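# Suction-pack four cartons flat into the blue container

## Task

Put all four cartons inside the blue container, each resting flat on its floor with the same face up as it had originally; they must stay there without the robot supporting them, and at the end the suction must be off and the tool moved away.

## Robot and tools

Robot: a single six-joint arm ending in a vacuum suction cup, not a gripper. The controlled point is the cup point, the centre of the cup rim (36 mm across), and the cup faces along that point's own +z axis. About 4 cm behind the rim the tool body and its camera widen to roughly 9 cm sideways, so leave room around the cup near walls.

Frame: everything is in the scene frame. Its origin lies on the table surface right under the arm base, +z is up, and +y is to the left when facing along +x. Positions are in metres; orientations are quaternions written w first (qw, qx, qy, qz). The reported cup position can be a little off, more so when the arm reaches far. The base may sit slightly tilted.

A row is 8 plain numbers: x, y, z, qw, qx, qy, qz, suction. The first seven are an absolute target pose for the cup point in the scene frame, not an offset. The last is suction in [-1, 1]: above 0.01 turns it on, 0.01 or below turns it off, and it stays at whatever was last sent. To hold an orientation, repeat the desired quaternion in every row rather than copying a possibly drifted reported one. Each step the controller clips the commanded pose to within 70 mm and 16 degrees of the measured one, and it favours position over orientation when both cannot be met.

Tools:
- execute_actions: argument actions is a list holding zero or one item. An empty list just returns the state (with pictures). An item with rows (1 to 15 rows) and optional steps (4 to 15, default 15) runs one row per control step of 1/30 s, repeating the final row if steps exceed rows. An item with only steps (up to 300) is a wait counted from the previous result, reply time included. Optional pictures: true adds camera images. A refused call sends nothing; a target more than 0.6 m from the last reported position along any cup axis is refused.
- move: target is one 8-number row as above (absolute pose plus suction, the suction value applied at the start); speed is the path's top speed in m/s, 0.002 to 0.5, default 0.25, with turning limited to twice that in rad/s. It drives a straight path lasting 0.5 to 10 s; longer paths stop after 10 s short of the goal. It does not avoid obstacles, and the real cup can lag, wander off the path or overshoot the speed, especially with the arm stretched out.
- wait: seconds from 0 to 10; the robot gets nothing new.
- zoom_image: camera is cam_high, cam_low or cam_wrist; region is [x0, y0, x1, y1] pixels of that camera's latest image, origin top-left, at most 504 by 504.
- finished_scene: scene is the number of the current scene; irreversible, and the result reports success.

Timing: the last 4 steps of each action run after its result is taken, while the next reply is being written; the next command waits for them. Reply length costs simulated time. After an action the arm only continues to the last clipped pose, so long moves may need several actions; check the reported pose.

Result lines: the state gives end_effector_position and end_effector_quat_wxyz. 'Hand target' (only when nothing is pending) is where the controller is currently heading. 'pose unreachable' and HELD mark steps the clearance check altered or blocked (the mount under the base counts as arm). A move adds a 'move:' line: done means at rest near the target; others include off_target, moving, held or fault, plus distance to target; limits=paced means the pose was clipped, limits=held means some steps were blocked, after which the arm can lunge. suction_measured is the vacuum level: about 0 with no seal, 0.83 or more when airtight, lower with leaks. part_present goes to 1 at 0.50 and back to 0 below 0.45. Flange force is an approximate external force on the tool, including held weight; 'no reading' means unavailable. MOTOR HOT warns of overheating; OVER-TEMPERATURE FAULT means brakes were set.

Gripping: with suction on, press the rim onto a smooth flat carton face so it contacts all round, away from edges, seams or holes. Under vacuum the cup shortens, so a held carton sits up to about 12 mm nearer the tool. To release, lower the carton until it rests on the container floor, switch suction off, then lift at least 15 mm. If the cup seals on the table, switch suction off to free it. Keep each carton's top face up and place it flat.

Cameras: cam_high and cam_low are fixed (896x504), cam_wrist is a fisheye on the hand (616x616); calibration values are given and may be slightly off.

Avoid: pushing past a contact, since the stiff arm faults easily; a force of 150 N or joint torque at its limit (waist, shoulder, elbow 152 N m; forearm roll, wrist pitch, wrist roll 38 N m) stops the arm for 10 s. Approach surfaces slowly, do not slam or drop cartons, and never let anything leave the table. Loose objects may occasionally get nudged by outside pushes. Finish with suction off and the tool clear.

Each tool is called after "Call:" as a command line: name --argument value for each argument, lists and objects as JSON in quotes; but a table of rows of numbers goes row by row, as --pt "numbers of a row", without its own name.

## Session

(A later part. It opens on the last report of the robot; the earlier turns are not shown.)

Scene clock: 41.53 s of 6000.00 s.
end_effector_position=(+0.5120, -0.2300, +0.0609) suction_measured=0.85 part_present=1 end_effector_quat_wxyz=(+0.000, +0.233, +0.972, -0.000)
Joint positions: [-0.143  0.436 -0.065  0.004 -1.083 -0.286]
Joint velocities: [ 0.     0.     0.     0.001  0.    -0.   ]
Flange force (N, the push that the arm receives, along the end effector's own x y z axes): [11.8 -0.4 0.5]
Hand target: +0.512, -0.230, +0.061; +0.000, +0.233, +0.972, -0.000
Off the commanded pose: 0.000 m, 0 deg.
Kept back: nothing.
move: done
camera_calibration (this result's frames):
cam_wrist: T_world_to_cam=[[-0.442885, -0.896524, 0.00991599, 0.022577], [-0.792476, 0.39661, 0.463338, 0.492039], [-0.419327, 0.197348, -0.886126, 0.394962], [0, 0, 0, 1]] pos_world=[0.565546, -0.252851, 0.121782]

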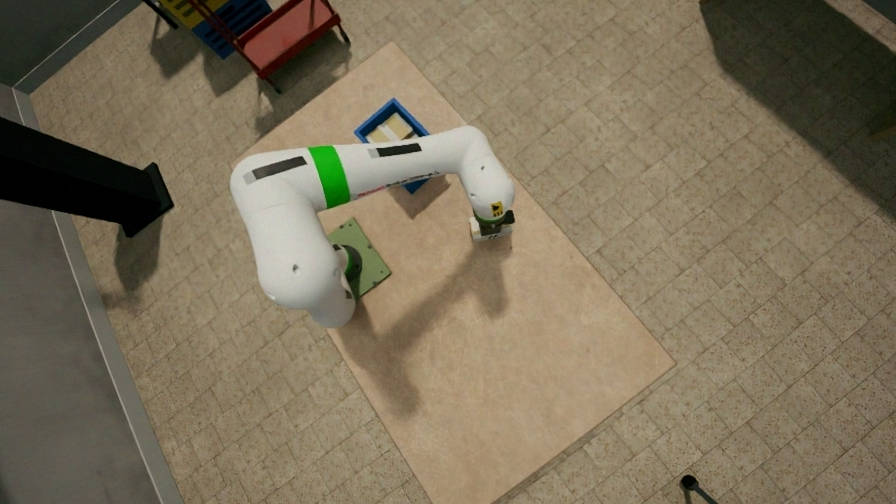

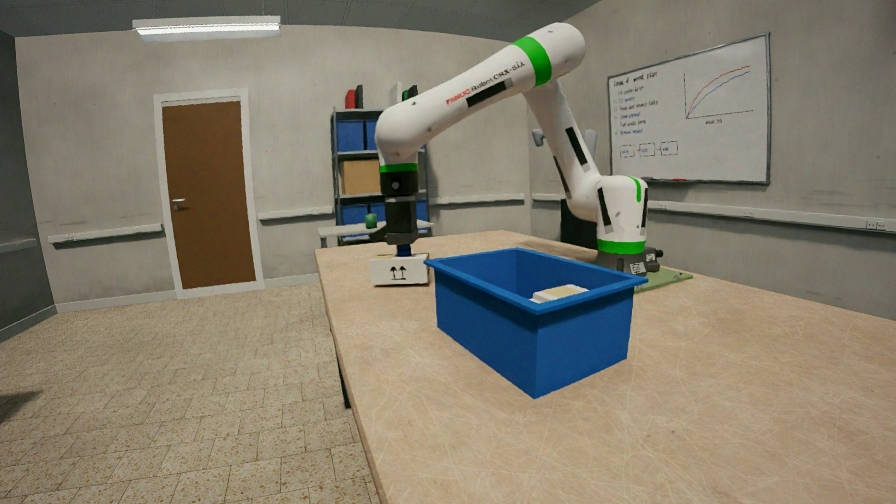

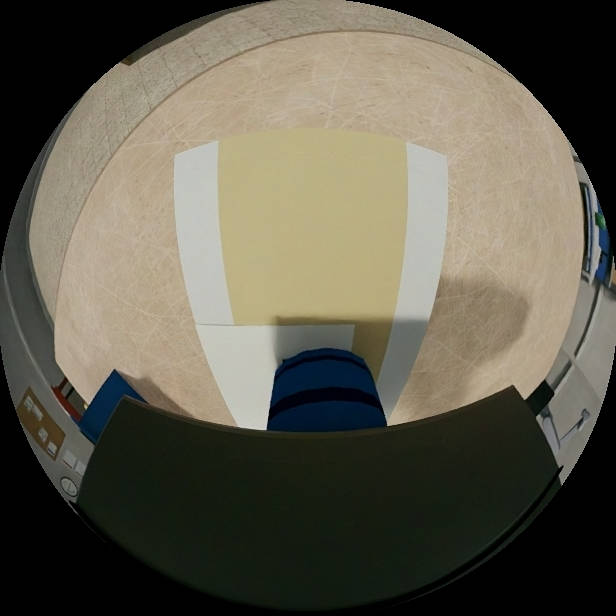

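Call:
move --target '[0.512,-0.23,0.21,0,0.233,0.972,0,1]' --speed 0.2

Call:
move --target '[0.412,0.138,0.21,0,-0.725,0.688,0,1]' --speed 0.35

Call:
move --target '[0.412,0.138,0.125,0,-0.725,0.688,0,1]' --speed 0.03

Call:
move --target '[0.412,0.138,0.10,0,-0.725,0.688,0,1]' --speed 0.012

Scene clock: 42.87 s of 6000.00 s.
end_effector_position=(+0.5121, -0.2299, +0.2103) suction_measured=0.93 part_present=1 end_effector_quat_wxyz=(+0.000, +0.233, +0.973, +0.000)
Joint positions: [-0.142  0.32   0.145  0.003 -1.409 -0.285]
Joint velocities: [ 0.     0.002  0.002  0.001 -0.001  0.   ]
Flange force (N, the push that the arm receives, along the end effector's own x y z axes): [9.6 0.4 5.4]
Hand target: +0.512, -0.230, +0.210; -0.000, +0.233, +0.973, +0.000
Off the commanded pose: 0.000 m, 0 deg.
Kept back: nothing.
move: done
camera_calibration (this result's frames):
cam_wrist: T_world_to_cam=[[-0.441987, -0.896972, 0.0094551, 0.0208038], [-0.793065, 0.395669, 0.463135, 0.422987], [-0.41916, 0.197201, -0.886237, 0.527171], [0, 0, 0, 1]] pos_world=[0.56562, -0.252661, 0.271101]

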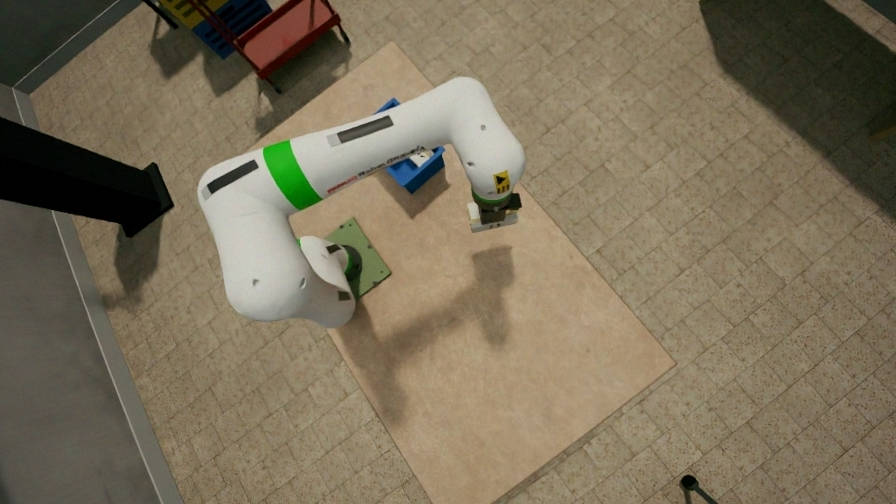

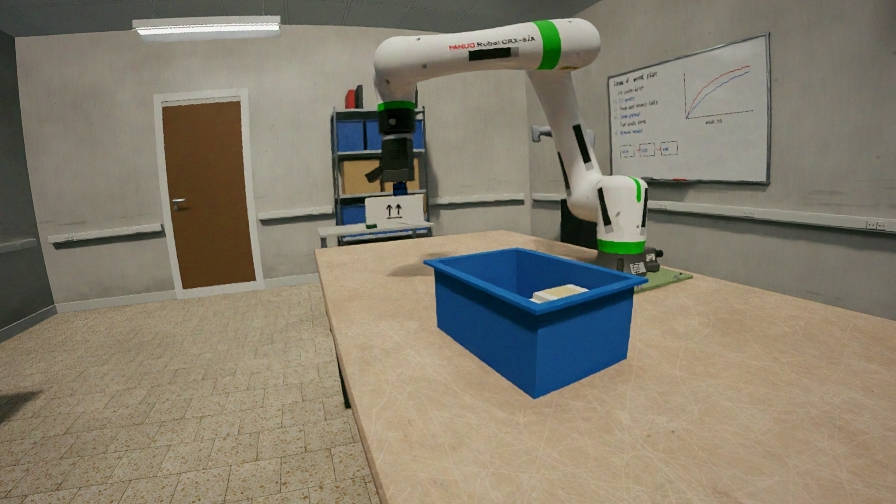

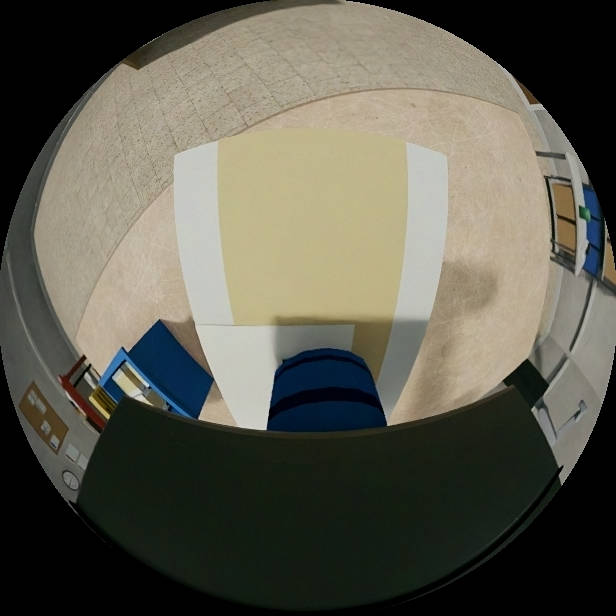

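Scene clock: 46.23 s of 6000.00 s.
end_effector_position=(+0.4113, +0.1389, +0.2103) suction_measured=0.93 part_present=1 end_effector_quat_wxyz=(+0.000, +0.725, -0.688, -0.001)
Joint positions: [ 0.662  0.006 -0.212 -0.01  -1.366  1.006]
Joint velocities: [ 0.001  0.002 -0.005 -0.002 -0.001  0.   ]
Flange force (N, the push that the arm receives, along the end effector's own x y z axes): [0.9 5.7 4.0]
Hand target: +0.411, +0.139, +0.210; +0.000, +0.725, -0.688, -0.001
Off the commanded pose: 0.001 m, 0 deg.
Kept back: nothing.
move: done
camera_calibration (this result's frames):
cam_wrist: T_world_to_cam=[[0.997931, 0.0638507, 0.00757305, -0.418302], [0.05313, -0.885193, 0.462181, 0.0271959], [0.0362142, -0.460822, -0.886753, 0.316433], [0, 0, 0, 1]] pos_world=[0.404532, 0.196602, 0.271197]

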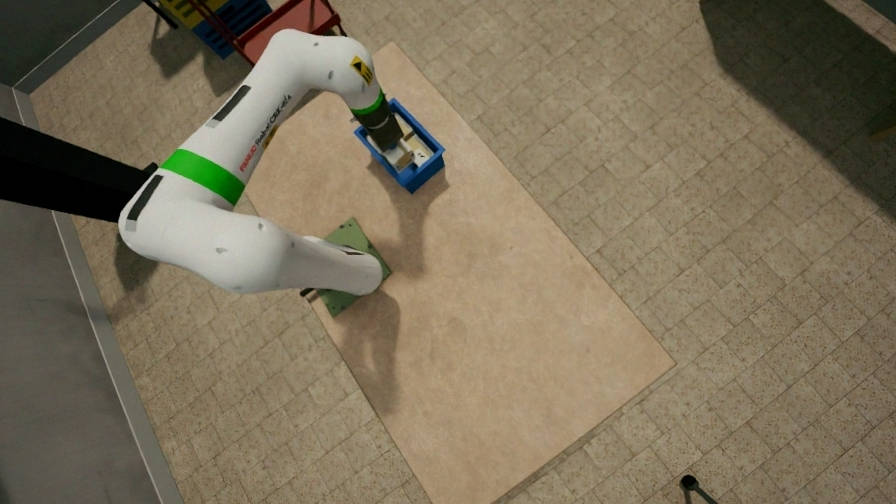

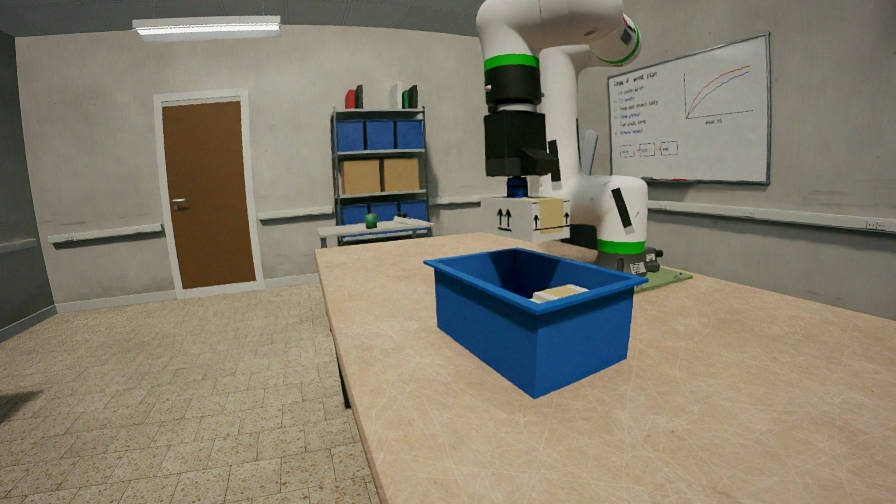

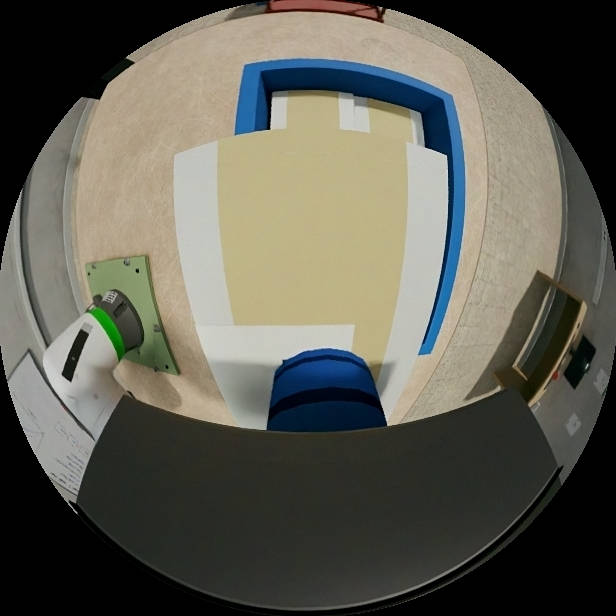

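Scene clock: 49.30 s of 6000.00 s.
end_effector_position=(+0.4120, +0.1379, +0.1250) suction_measured=0.93 part_present=1 end_effector_quat_wxyz=(+0.000, +0.725, -0.689, +0.000)
Joint positions: [ 0.662  0.072 -0.354 -0.008 -1.157  1.006]
Joint velocities: [-0.    -0.001 -0.001 -0.     0.    -0.   ]
Flange force (N, the push that the arm receives, along the end effector's own x y z axes): [0.1 8.7 3.2]
Hand target: +0.412, +0.138, +0.125; +0.000, +0.725, -0.689, +0.000
Off the commanded pose: 0.000 m, 0 deg.
Kept back: nothing.
move: done
camera_calibration (this result's frames):
cam_wrist: T_world_to_cam=[[0.997928, 0.0635511, 0.0100234, -0.418558], [0.0516781, -0.884593, 0.463492, 0.0661148], [0.0383221, -0.462014, -0.886044, 0.239535], [0, 0, 0, 1]] pos_world=[0.405094, 0.195753, 0.18579]

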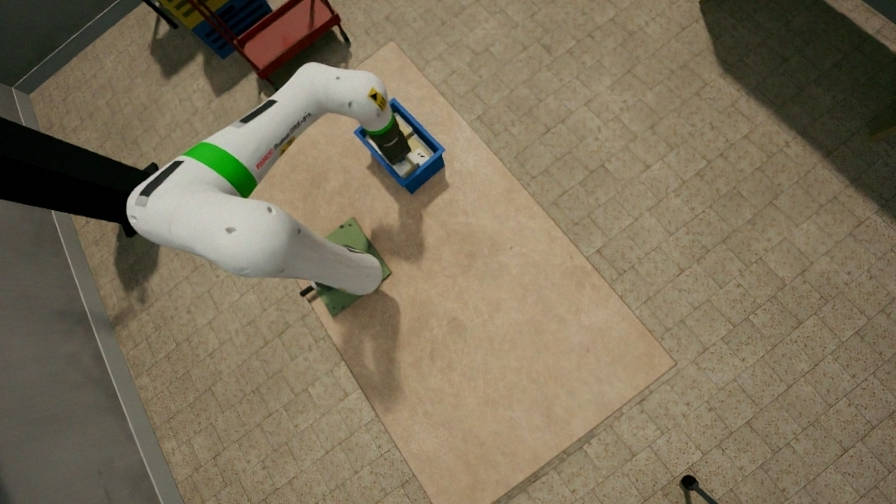

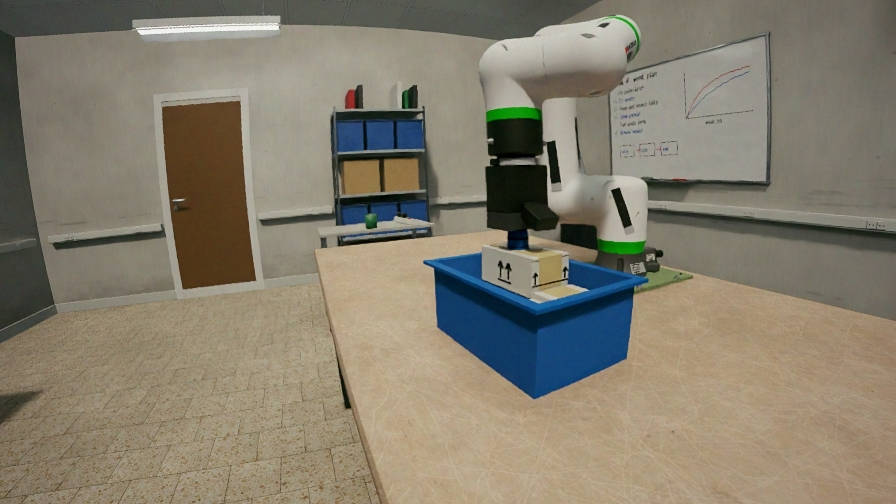

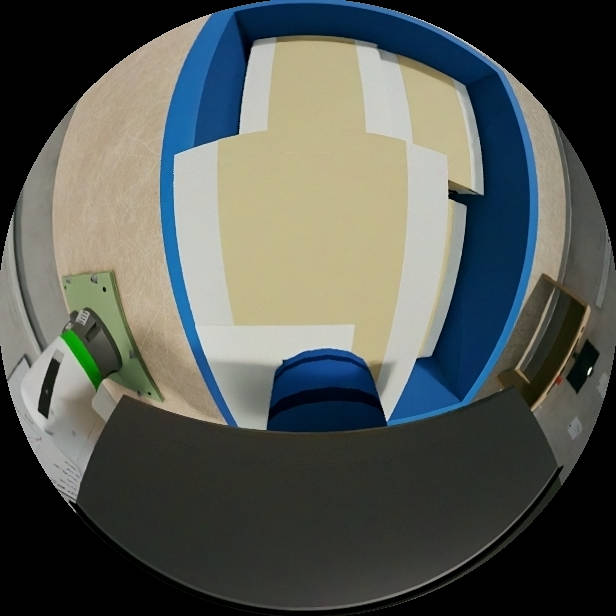

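Scene clock: 51.60 s of 6000.00 s.
end_effector_position=(+0.4120, +0.1380, +0.1000) suction_measured=0.93 part_present=1 end_effector_quat_wxyz=(+0.000, +0.725, -0.688, +0.000)
Joint positions: [ 0.663  0.1   -0.388 -0.008 -1.095  1.007]
Joint velocities: [ 0.    -0.001 -0.002  0.     0.001 -0.   ]
Flange force (N, the push that the arm receives, along the end effector's own x y z axes): [1.0 8.0 2.7]
Hand target: +0.412, +0.138, +0.100; +0.000, +0.725, -0.688, +0.000
Off the commanded pose: 0.000 m, 0 deg.
Kept back: nothing.
move: done
camera_calibration (this result's frames):
cam_wrist: T_world_to_cam=[[0.997907, 0.0638909, 0.00994898, -0.418323], [0.0520183, -0.884627, 0.463388, 0.0776055], [0.0384075, -0.461901, -0.886099, 0.217373], [0, 0, 0, 1]] pos_world=[0.405062, 0.195784, 0.160815]

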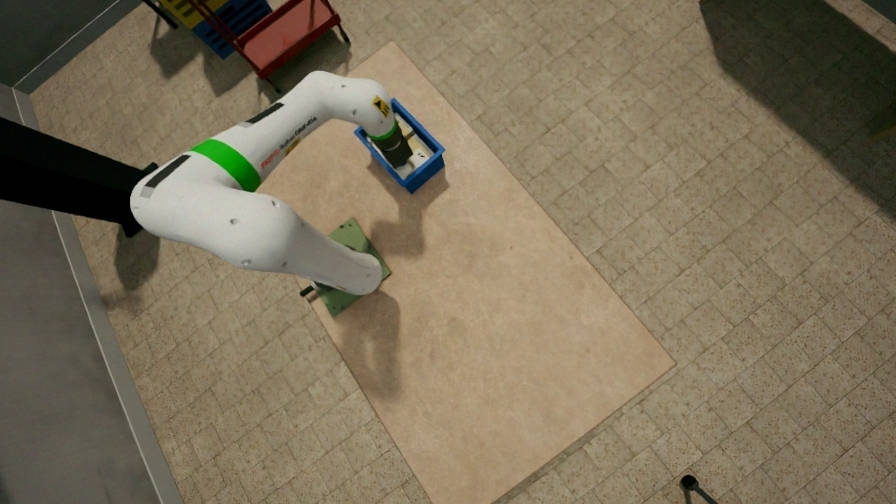

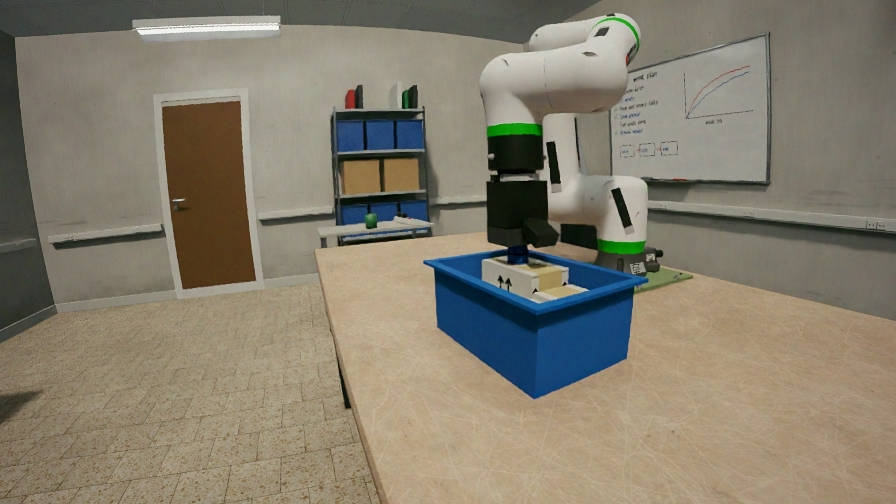

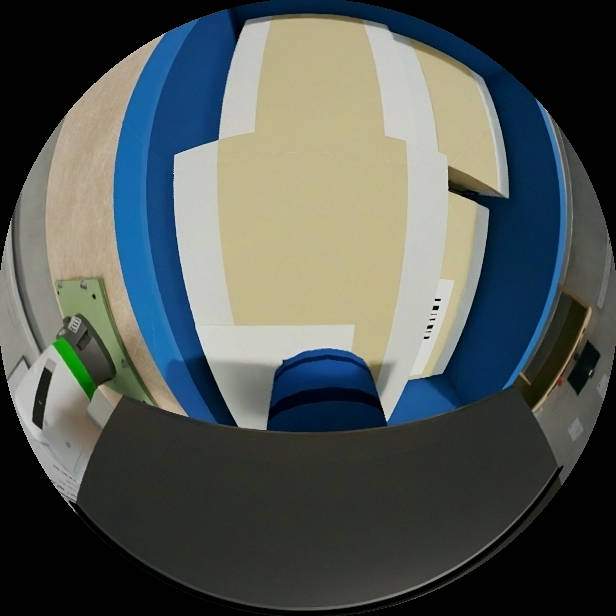

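Call:
move --target '[0.4155,0.14,0.076,0,-0.725,0.688,0,1]' --speed 0.015

Call:
move --target '[0.4155,0.14,0.066,0,-0.725,0.688,0,1]' --speed 0.008

Scene clock: 53.67 s of 6000.00 s.
end_effector_position=(+0.4155, +0.1400, +0.0760) suction_measured=0.93 part_present=1 end_effector_quat_wxyz=(+0.000, +0.725, -0.688, +0.000)
Joint positions: [ 0.662  0.14  -0.407 -0.008 -1.036  1.008]
Joint velocities: [ 0.    -0.001  0.    -0.001  0.001  0.   ]
Flange force (N, the push that the arm receives, along the end effector's own x y z axes): [0.6 8.0 3.1]
Hand target: +0.416, +0.140, +0.076; +0.000, +0.725, -0.688, +0.000
Off the commanded pose: 0.000 m, 0 deg.
Kept back: nothing.
move: done
camera_calibration (this result's frames):
cam_wrist: T_world_to_cam=[[0.997906, 0.0639022, 0.00996084, -0.42171], [0.0520226, -0.884624, 0.463394, 0.0903088], [0.0384235, -0.461906, -0.886096, 0.196882], [0, 0, 0, 1]] pos_world=[0.408564, 0.197778, 0.136808]

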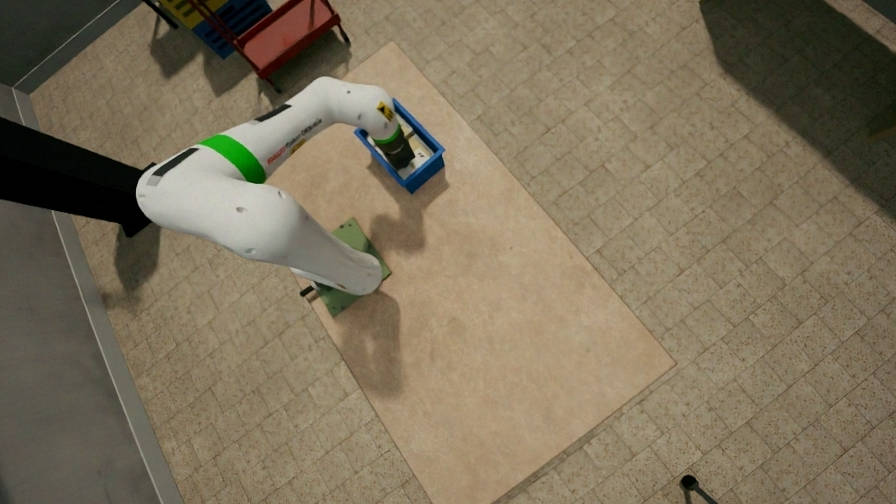

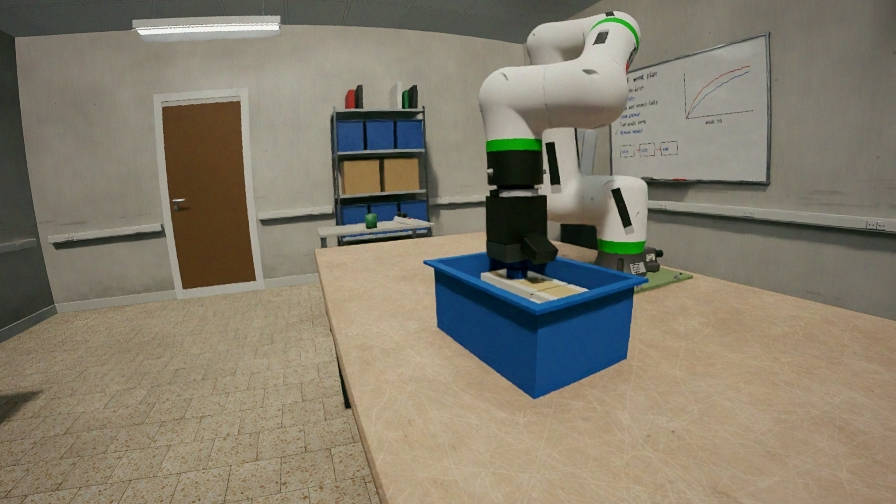

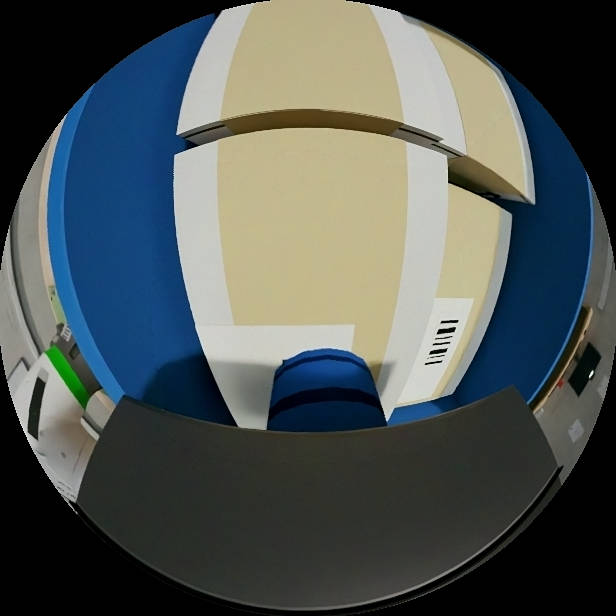

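Scene clock: 55.13 s of 6000.00 s.
end_effector_position=(+0.4155, +0.1400, +0.0660) suction_measured=0.93 part_present=1 end_effector_quat_wxyz=(+0.000, +0.725, -0.688, +0.000)
Joint positions: [ 0.662  0.154 -0.418 -0.009 -1.011  1.008]
Joint velocities: [-0.001 -0.     0.    -0.001  0.002  0.   ]
Flange force (N, the push that the arm receives, along the end effector's own x y z axes): [0.6 8.1 2.8]
Hand target: +0.416, +0.140, +0.066; +0.000, +0.725, -0.688, +0.000
Off the commanded pose: 0.000 m, 0 deg.
Kept back: nothing.
move: done
camera_calibration (this result's frames):
cam_wrist: T_world_to_cam=[[0.997901, 0.0639896, 0.00993161, -0.421613], [0.0521148, -0.884634, 0.463364, 0.0949135], [0.0384363, -0.461874, -0.886113, 0.188032], [0, 0, 0, 1]] pos_world=[0.408555, 0.19779, 0.126826]

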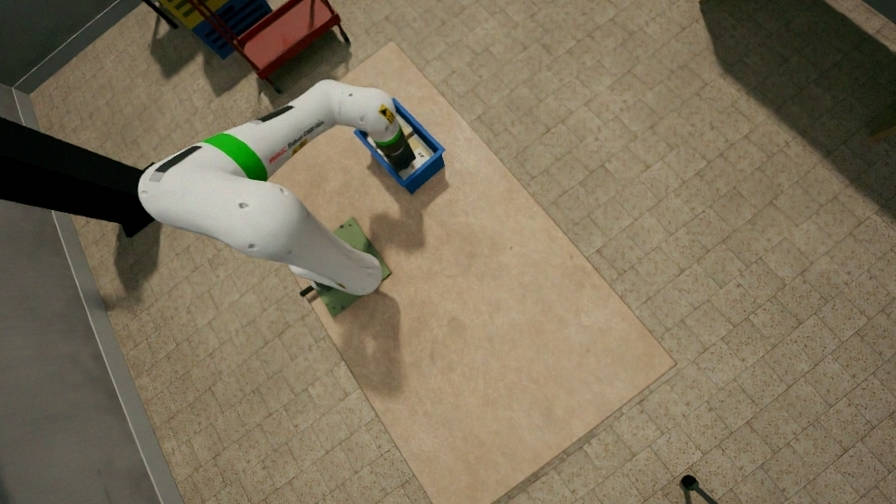

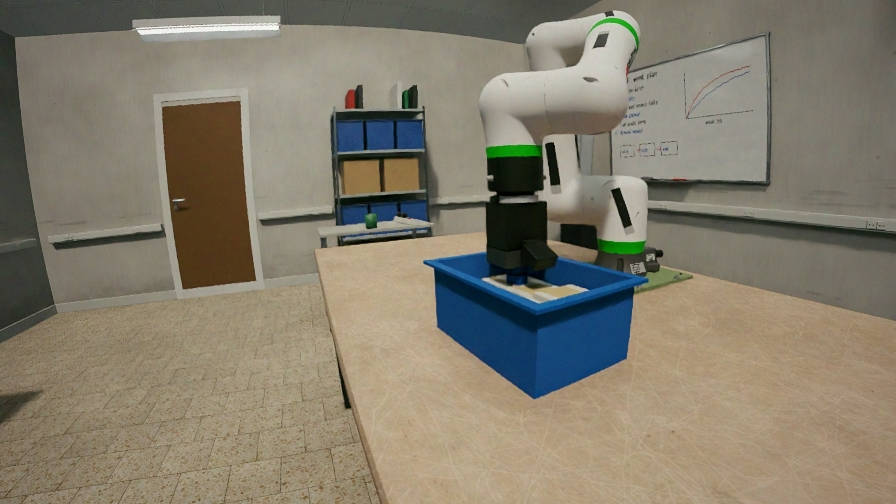

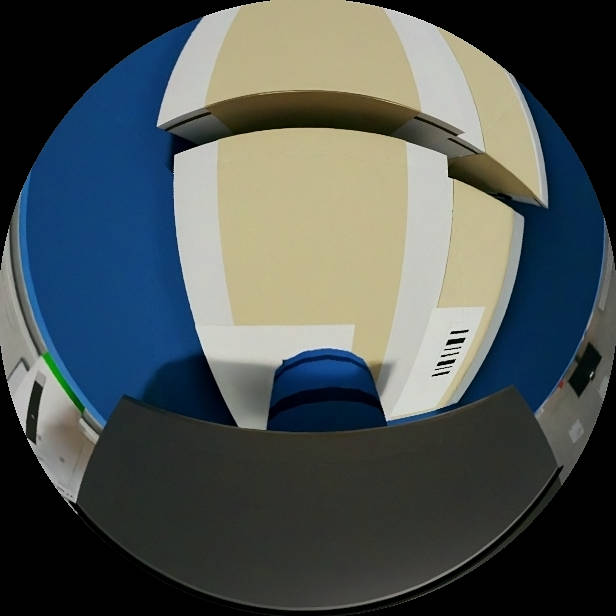

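Left edge aligns with the neighbour; move 2 mm forward and lower gradually.

Call:
move --target '[0.4155,0.142,0.064,0,-0.725,0.688,0,1]' --speed 0.005

Call:
move --target '[0.4155,0.142,0.0625,0,-0.725,0.688,0,1]' --speed 0.004

Scene clock: 56.17 s of 6000.00 s.
end_effector_position=(+0.4155, +0.1420, +0.0640) suction_measured=0.93 part_present=1 end_effector_quat_wxyz=(+0.000, +0.725, -0.688, -0.000)
Joint positions: [ 0.666  0.158 -0.418 -0.009 -1.006  1.004]
Joint velocities: [-0.001  0.001  0.001 -0.001  0.001 -0.   ]
Flange force (N, the push that the arm receives, along the end effector's own x y z axes): [1.2 7.3 2.5]
Hand target: +0.415, +0.142, +0.064; +0.000, +0.725, -0.688, -0.000
Off the commanded pose: 0.000 m, 0 deg.
Kept back: nothing.
move: done
camera_calibration (this result's frames):
cam_wrist: T_world_to_cam=[[0.997898, 0.0640437, 0.00990264, -0.421719], [0.052177, -0.88464, 0.463345, 0.0975919], [0.0384347, -0.461855, -0.886122, 0.187192], [0, 0, 0, 1]] pos_world=[0.408545, 0.199798, 0.124832]

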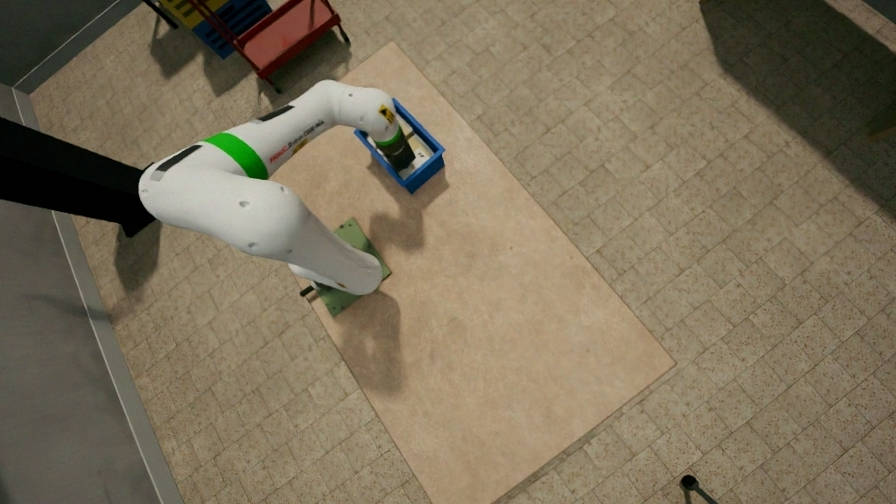

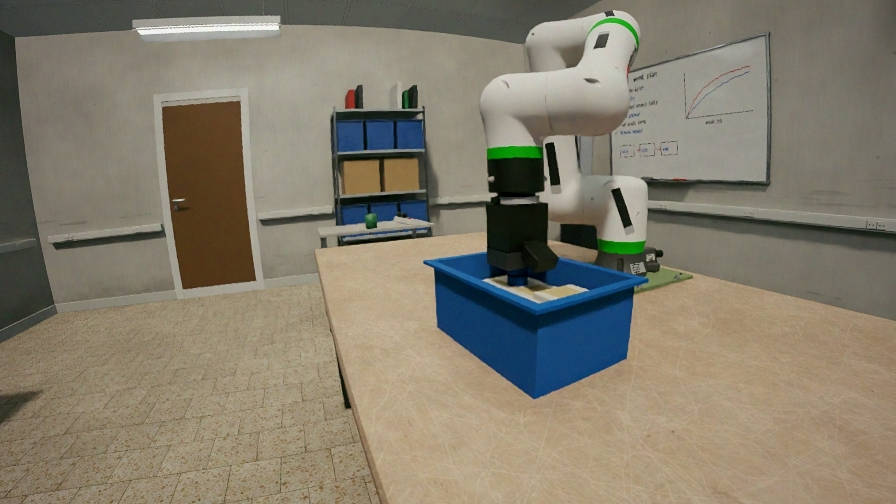

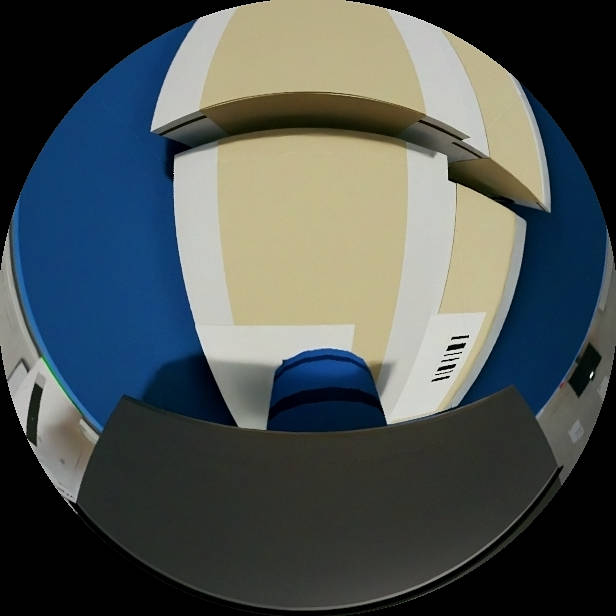

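Scene clock: 56.87 s of 6000.00 s.
end_effector_position=(+0.4155, +0.1420, +0.0625) suction_measured=0.93 part_present=1 end_effector_quat_wxyz=(+0.000, +0.725, -0.688, +0.000)
Joint positions: [ 0.666  0.161 -0.42  -0.009 -1.002  1.004]
Joint velocities: [-0.    -0.    -0.    -0.001  0.001 -0.   ]
Flange force (N, the push that the arm receives, along the end effector's own x y z axes): [-0.3 5.6 3.6]
Hand target: +0.416, +0.142, +0.062; +0.000, +0.725, -0.688, +0.000
Off the commanded pose: 0.000 m, 0 deg.
Kept back: nothing.
move: done
camera_calibration (this result's frames):
cam_wrist: T_world_to_cam=[[0.997898, 0.0640353, 0.00991775, -0.421709], [0.0521624, -0.88464, 0.463348, 0.0982906], [0.0384443, -0.461857, -0.886121, 0.18586], [0, 0, 0, 1]] pos_world=[0.408551, 0.199797, 0.123334]

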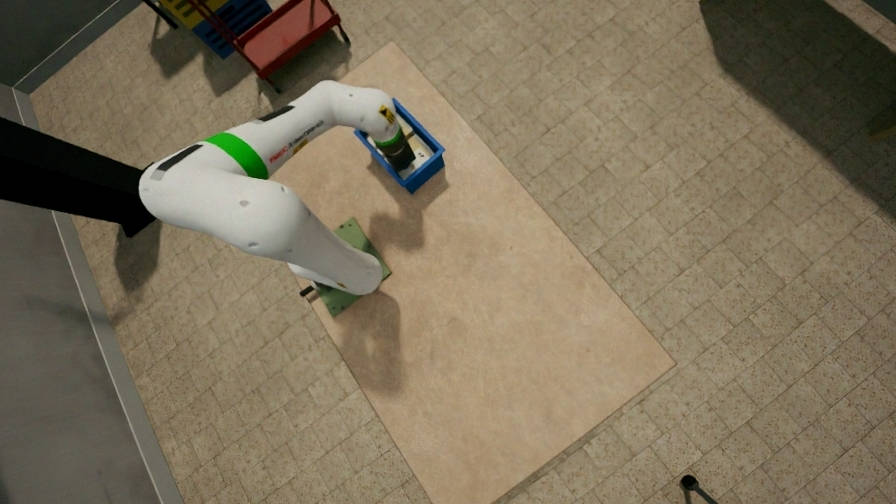

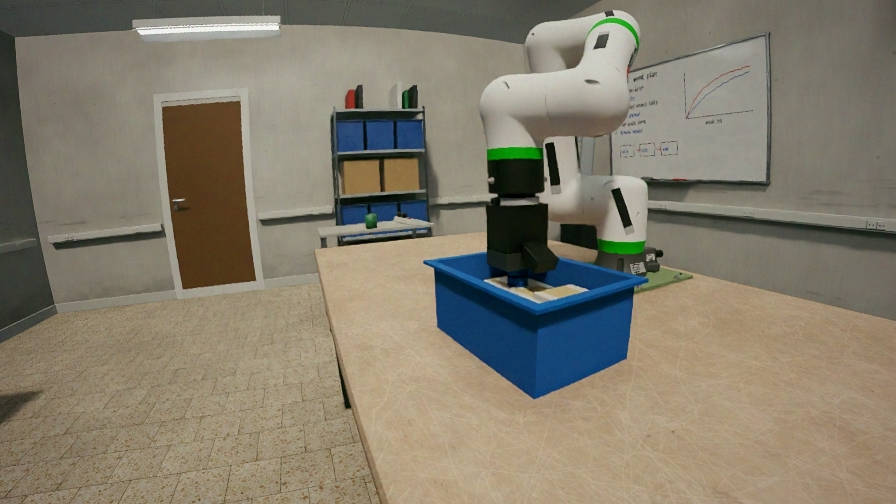

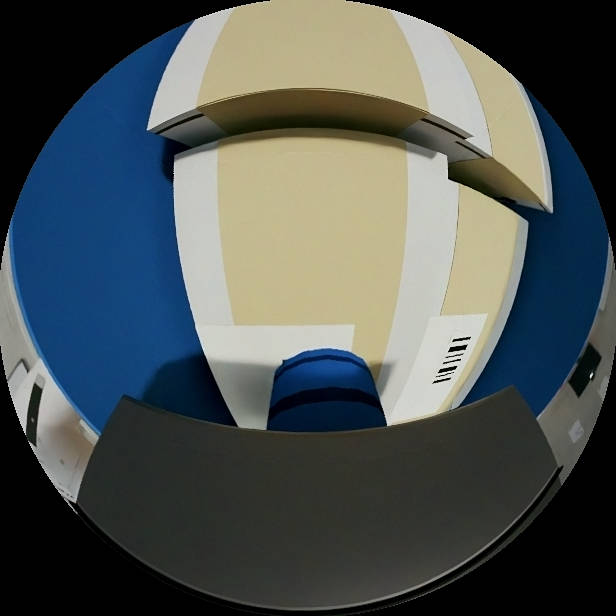

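Call:
move --target '[0.4155,0.142,0.061,0,-0.725,0.688,0,1]' --speed 0.004

Scene clock: 57.80 s of 6000.00 s.
end_effector_position=(+0.4155, +0.1420, +0.0610) suction_measured=0.93 part_present=1 end_effector_quat_wxyz=(-0.000, +0.725, -0.688, +0.000)
Joint positions: [ 0.666  0.163 -0.422 -0.009 -0.998  1.004]
Joint velocities: [ 0.001  0.001  0.003  0.     0.    -0.   ]
Flange force (N, the push that the arm receives, along the end effector's own x y z axes): [0.2 9.0 -0.3]
Hand target: +0.416, +0.142, +0.061; +0.000, +0.725, -0.688, +0.000
Off the commanded pose: 0.000 m, 0 deg.
Kept back: nothing.
move: done
camera_calibration (this result's frames):
cam_wrist: T_world_to_cam=[[0.997899, 0.0640236, 0.00992861, -0.421696], [0.0521471, -0.884642, 0.463346, 0.0989901], [0.0384483, -0.461855, -0.886122, 0.184533], [0, 0, 0, 1]] pos_world=[0.408553, 0.199797, 0.121839]

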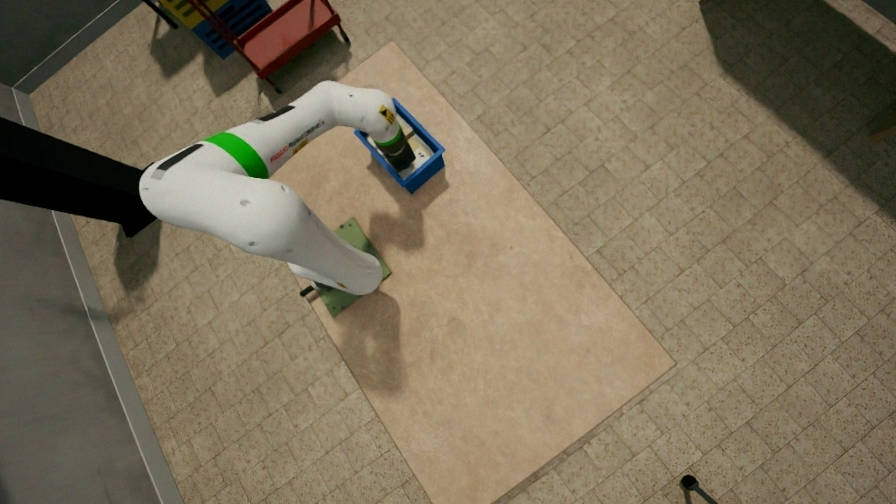

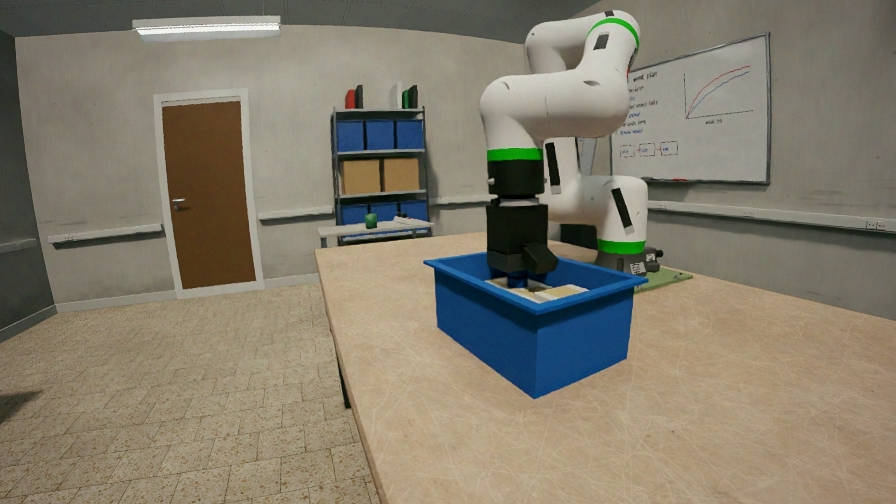

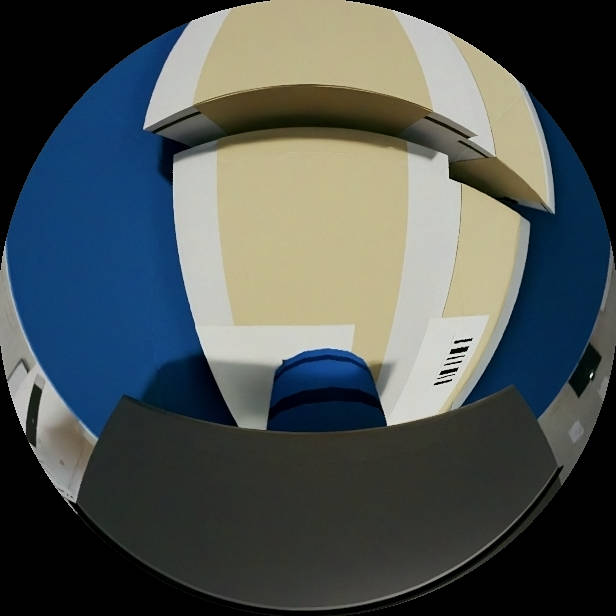

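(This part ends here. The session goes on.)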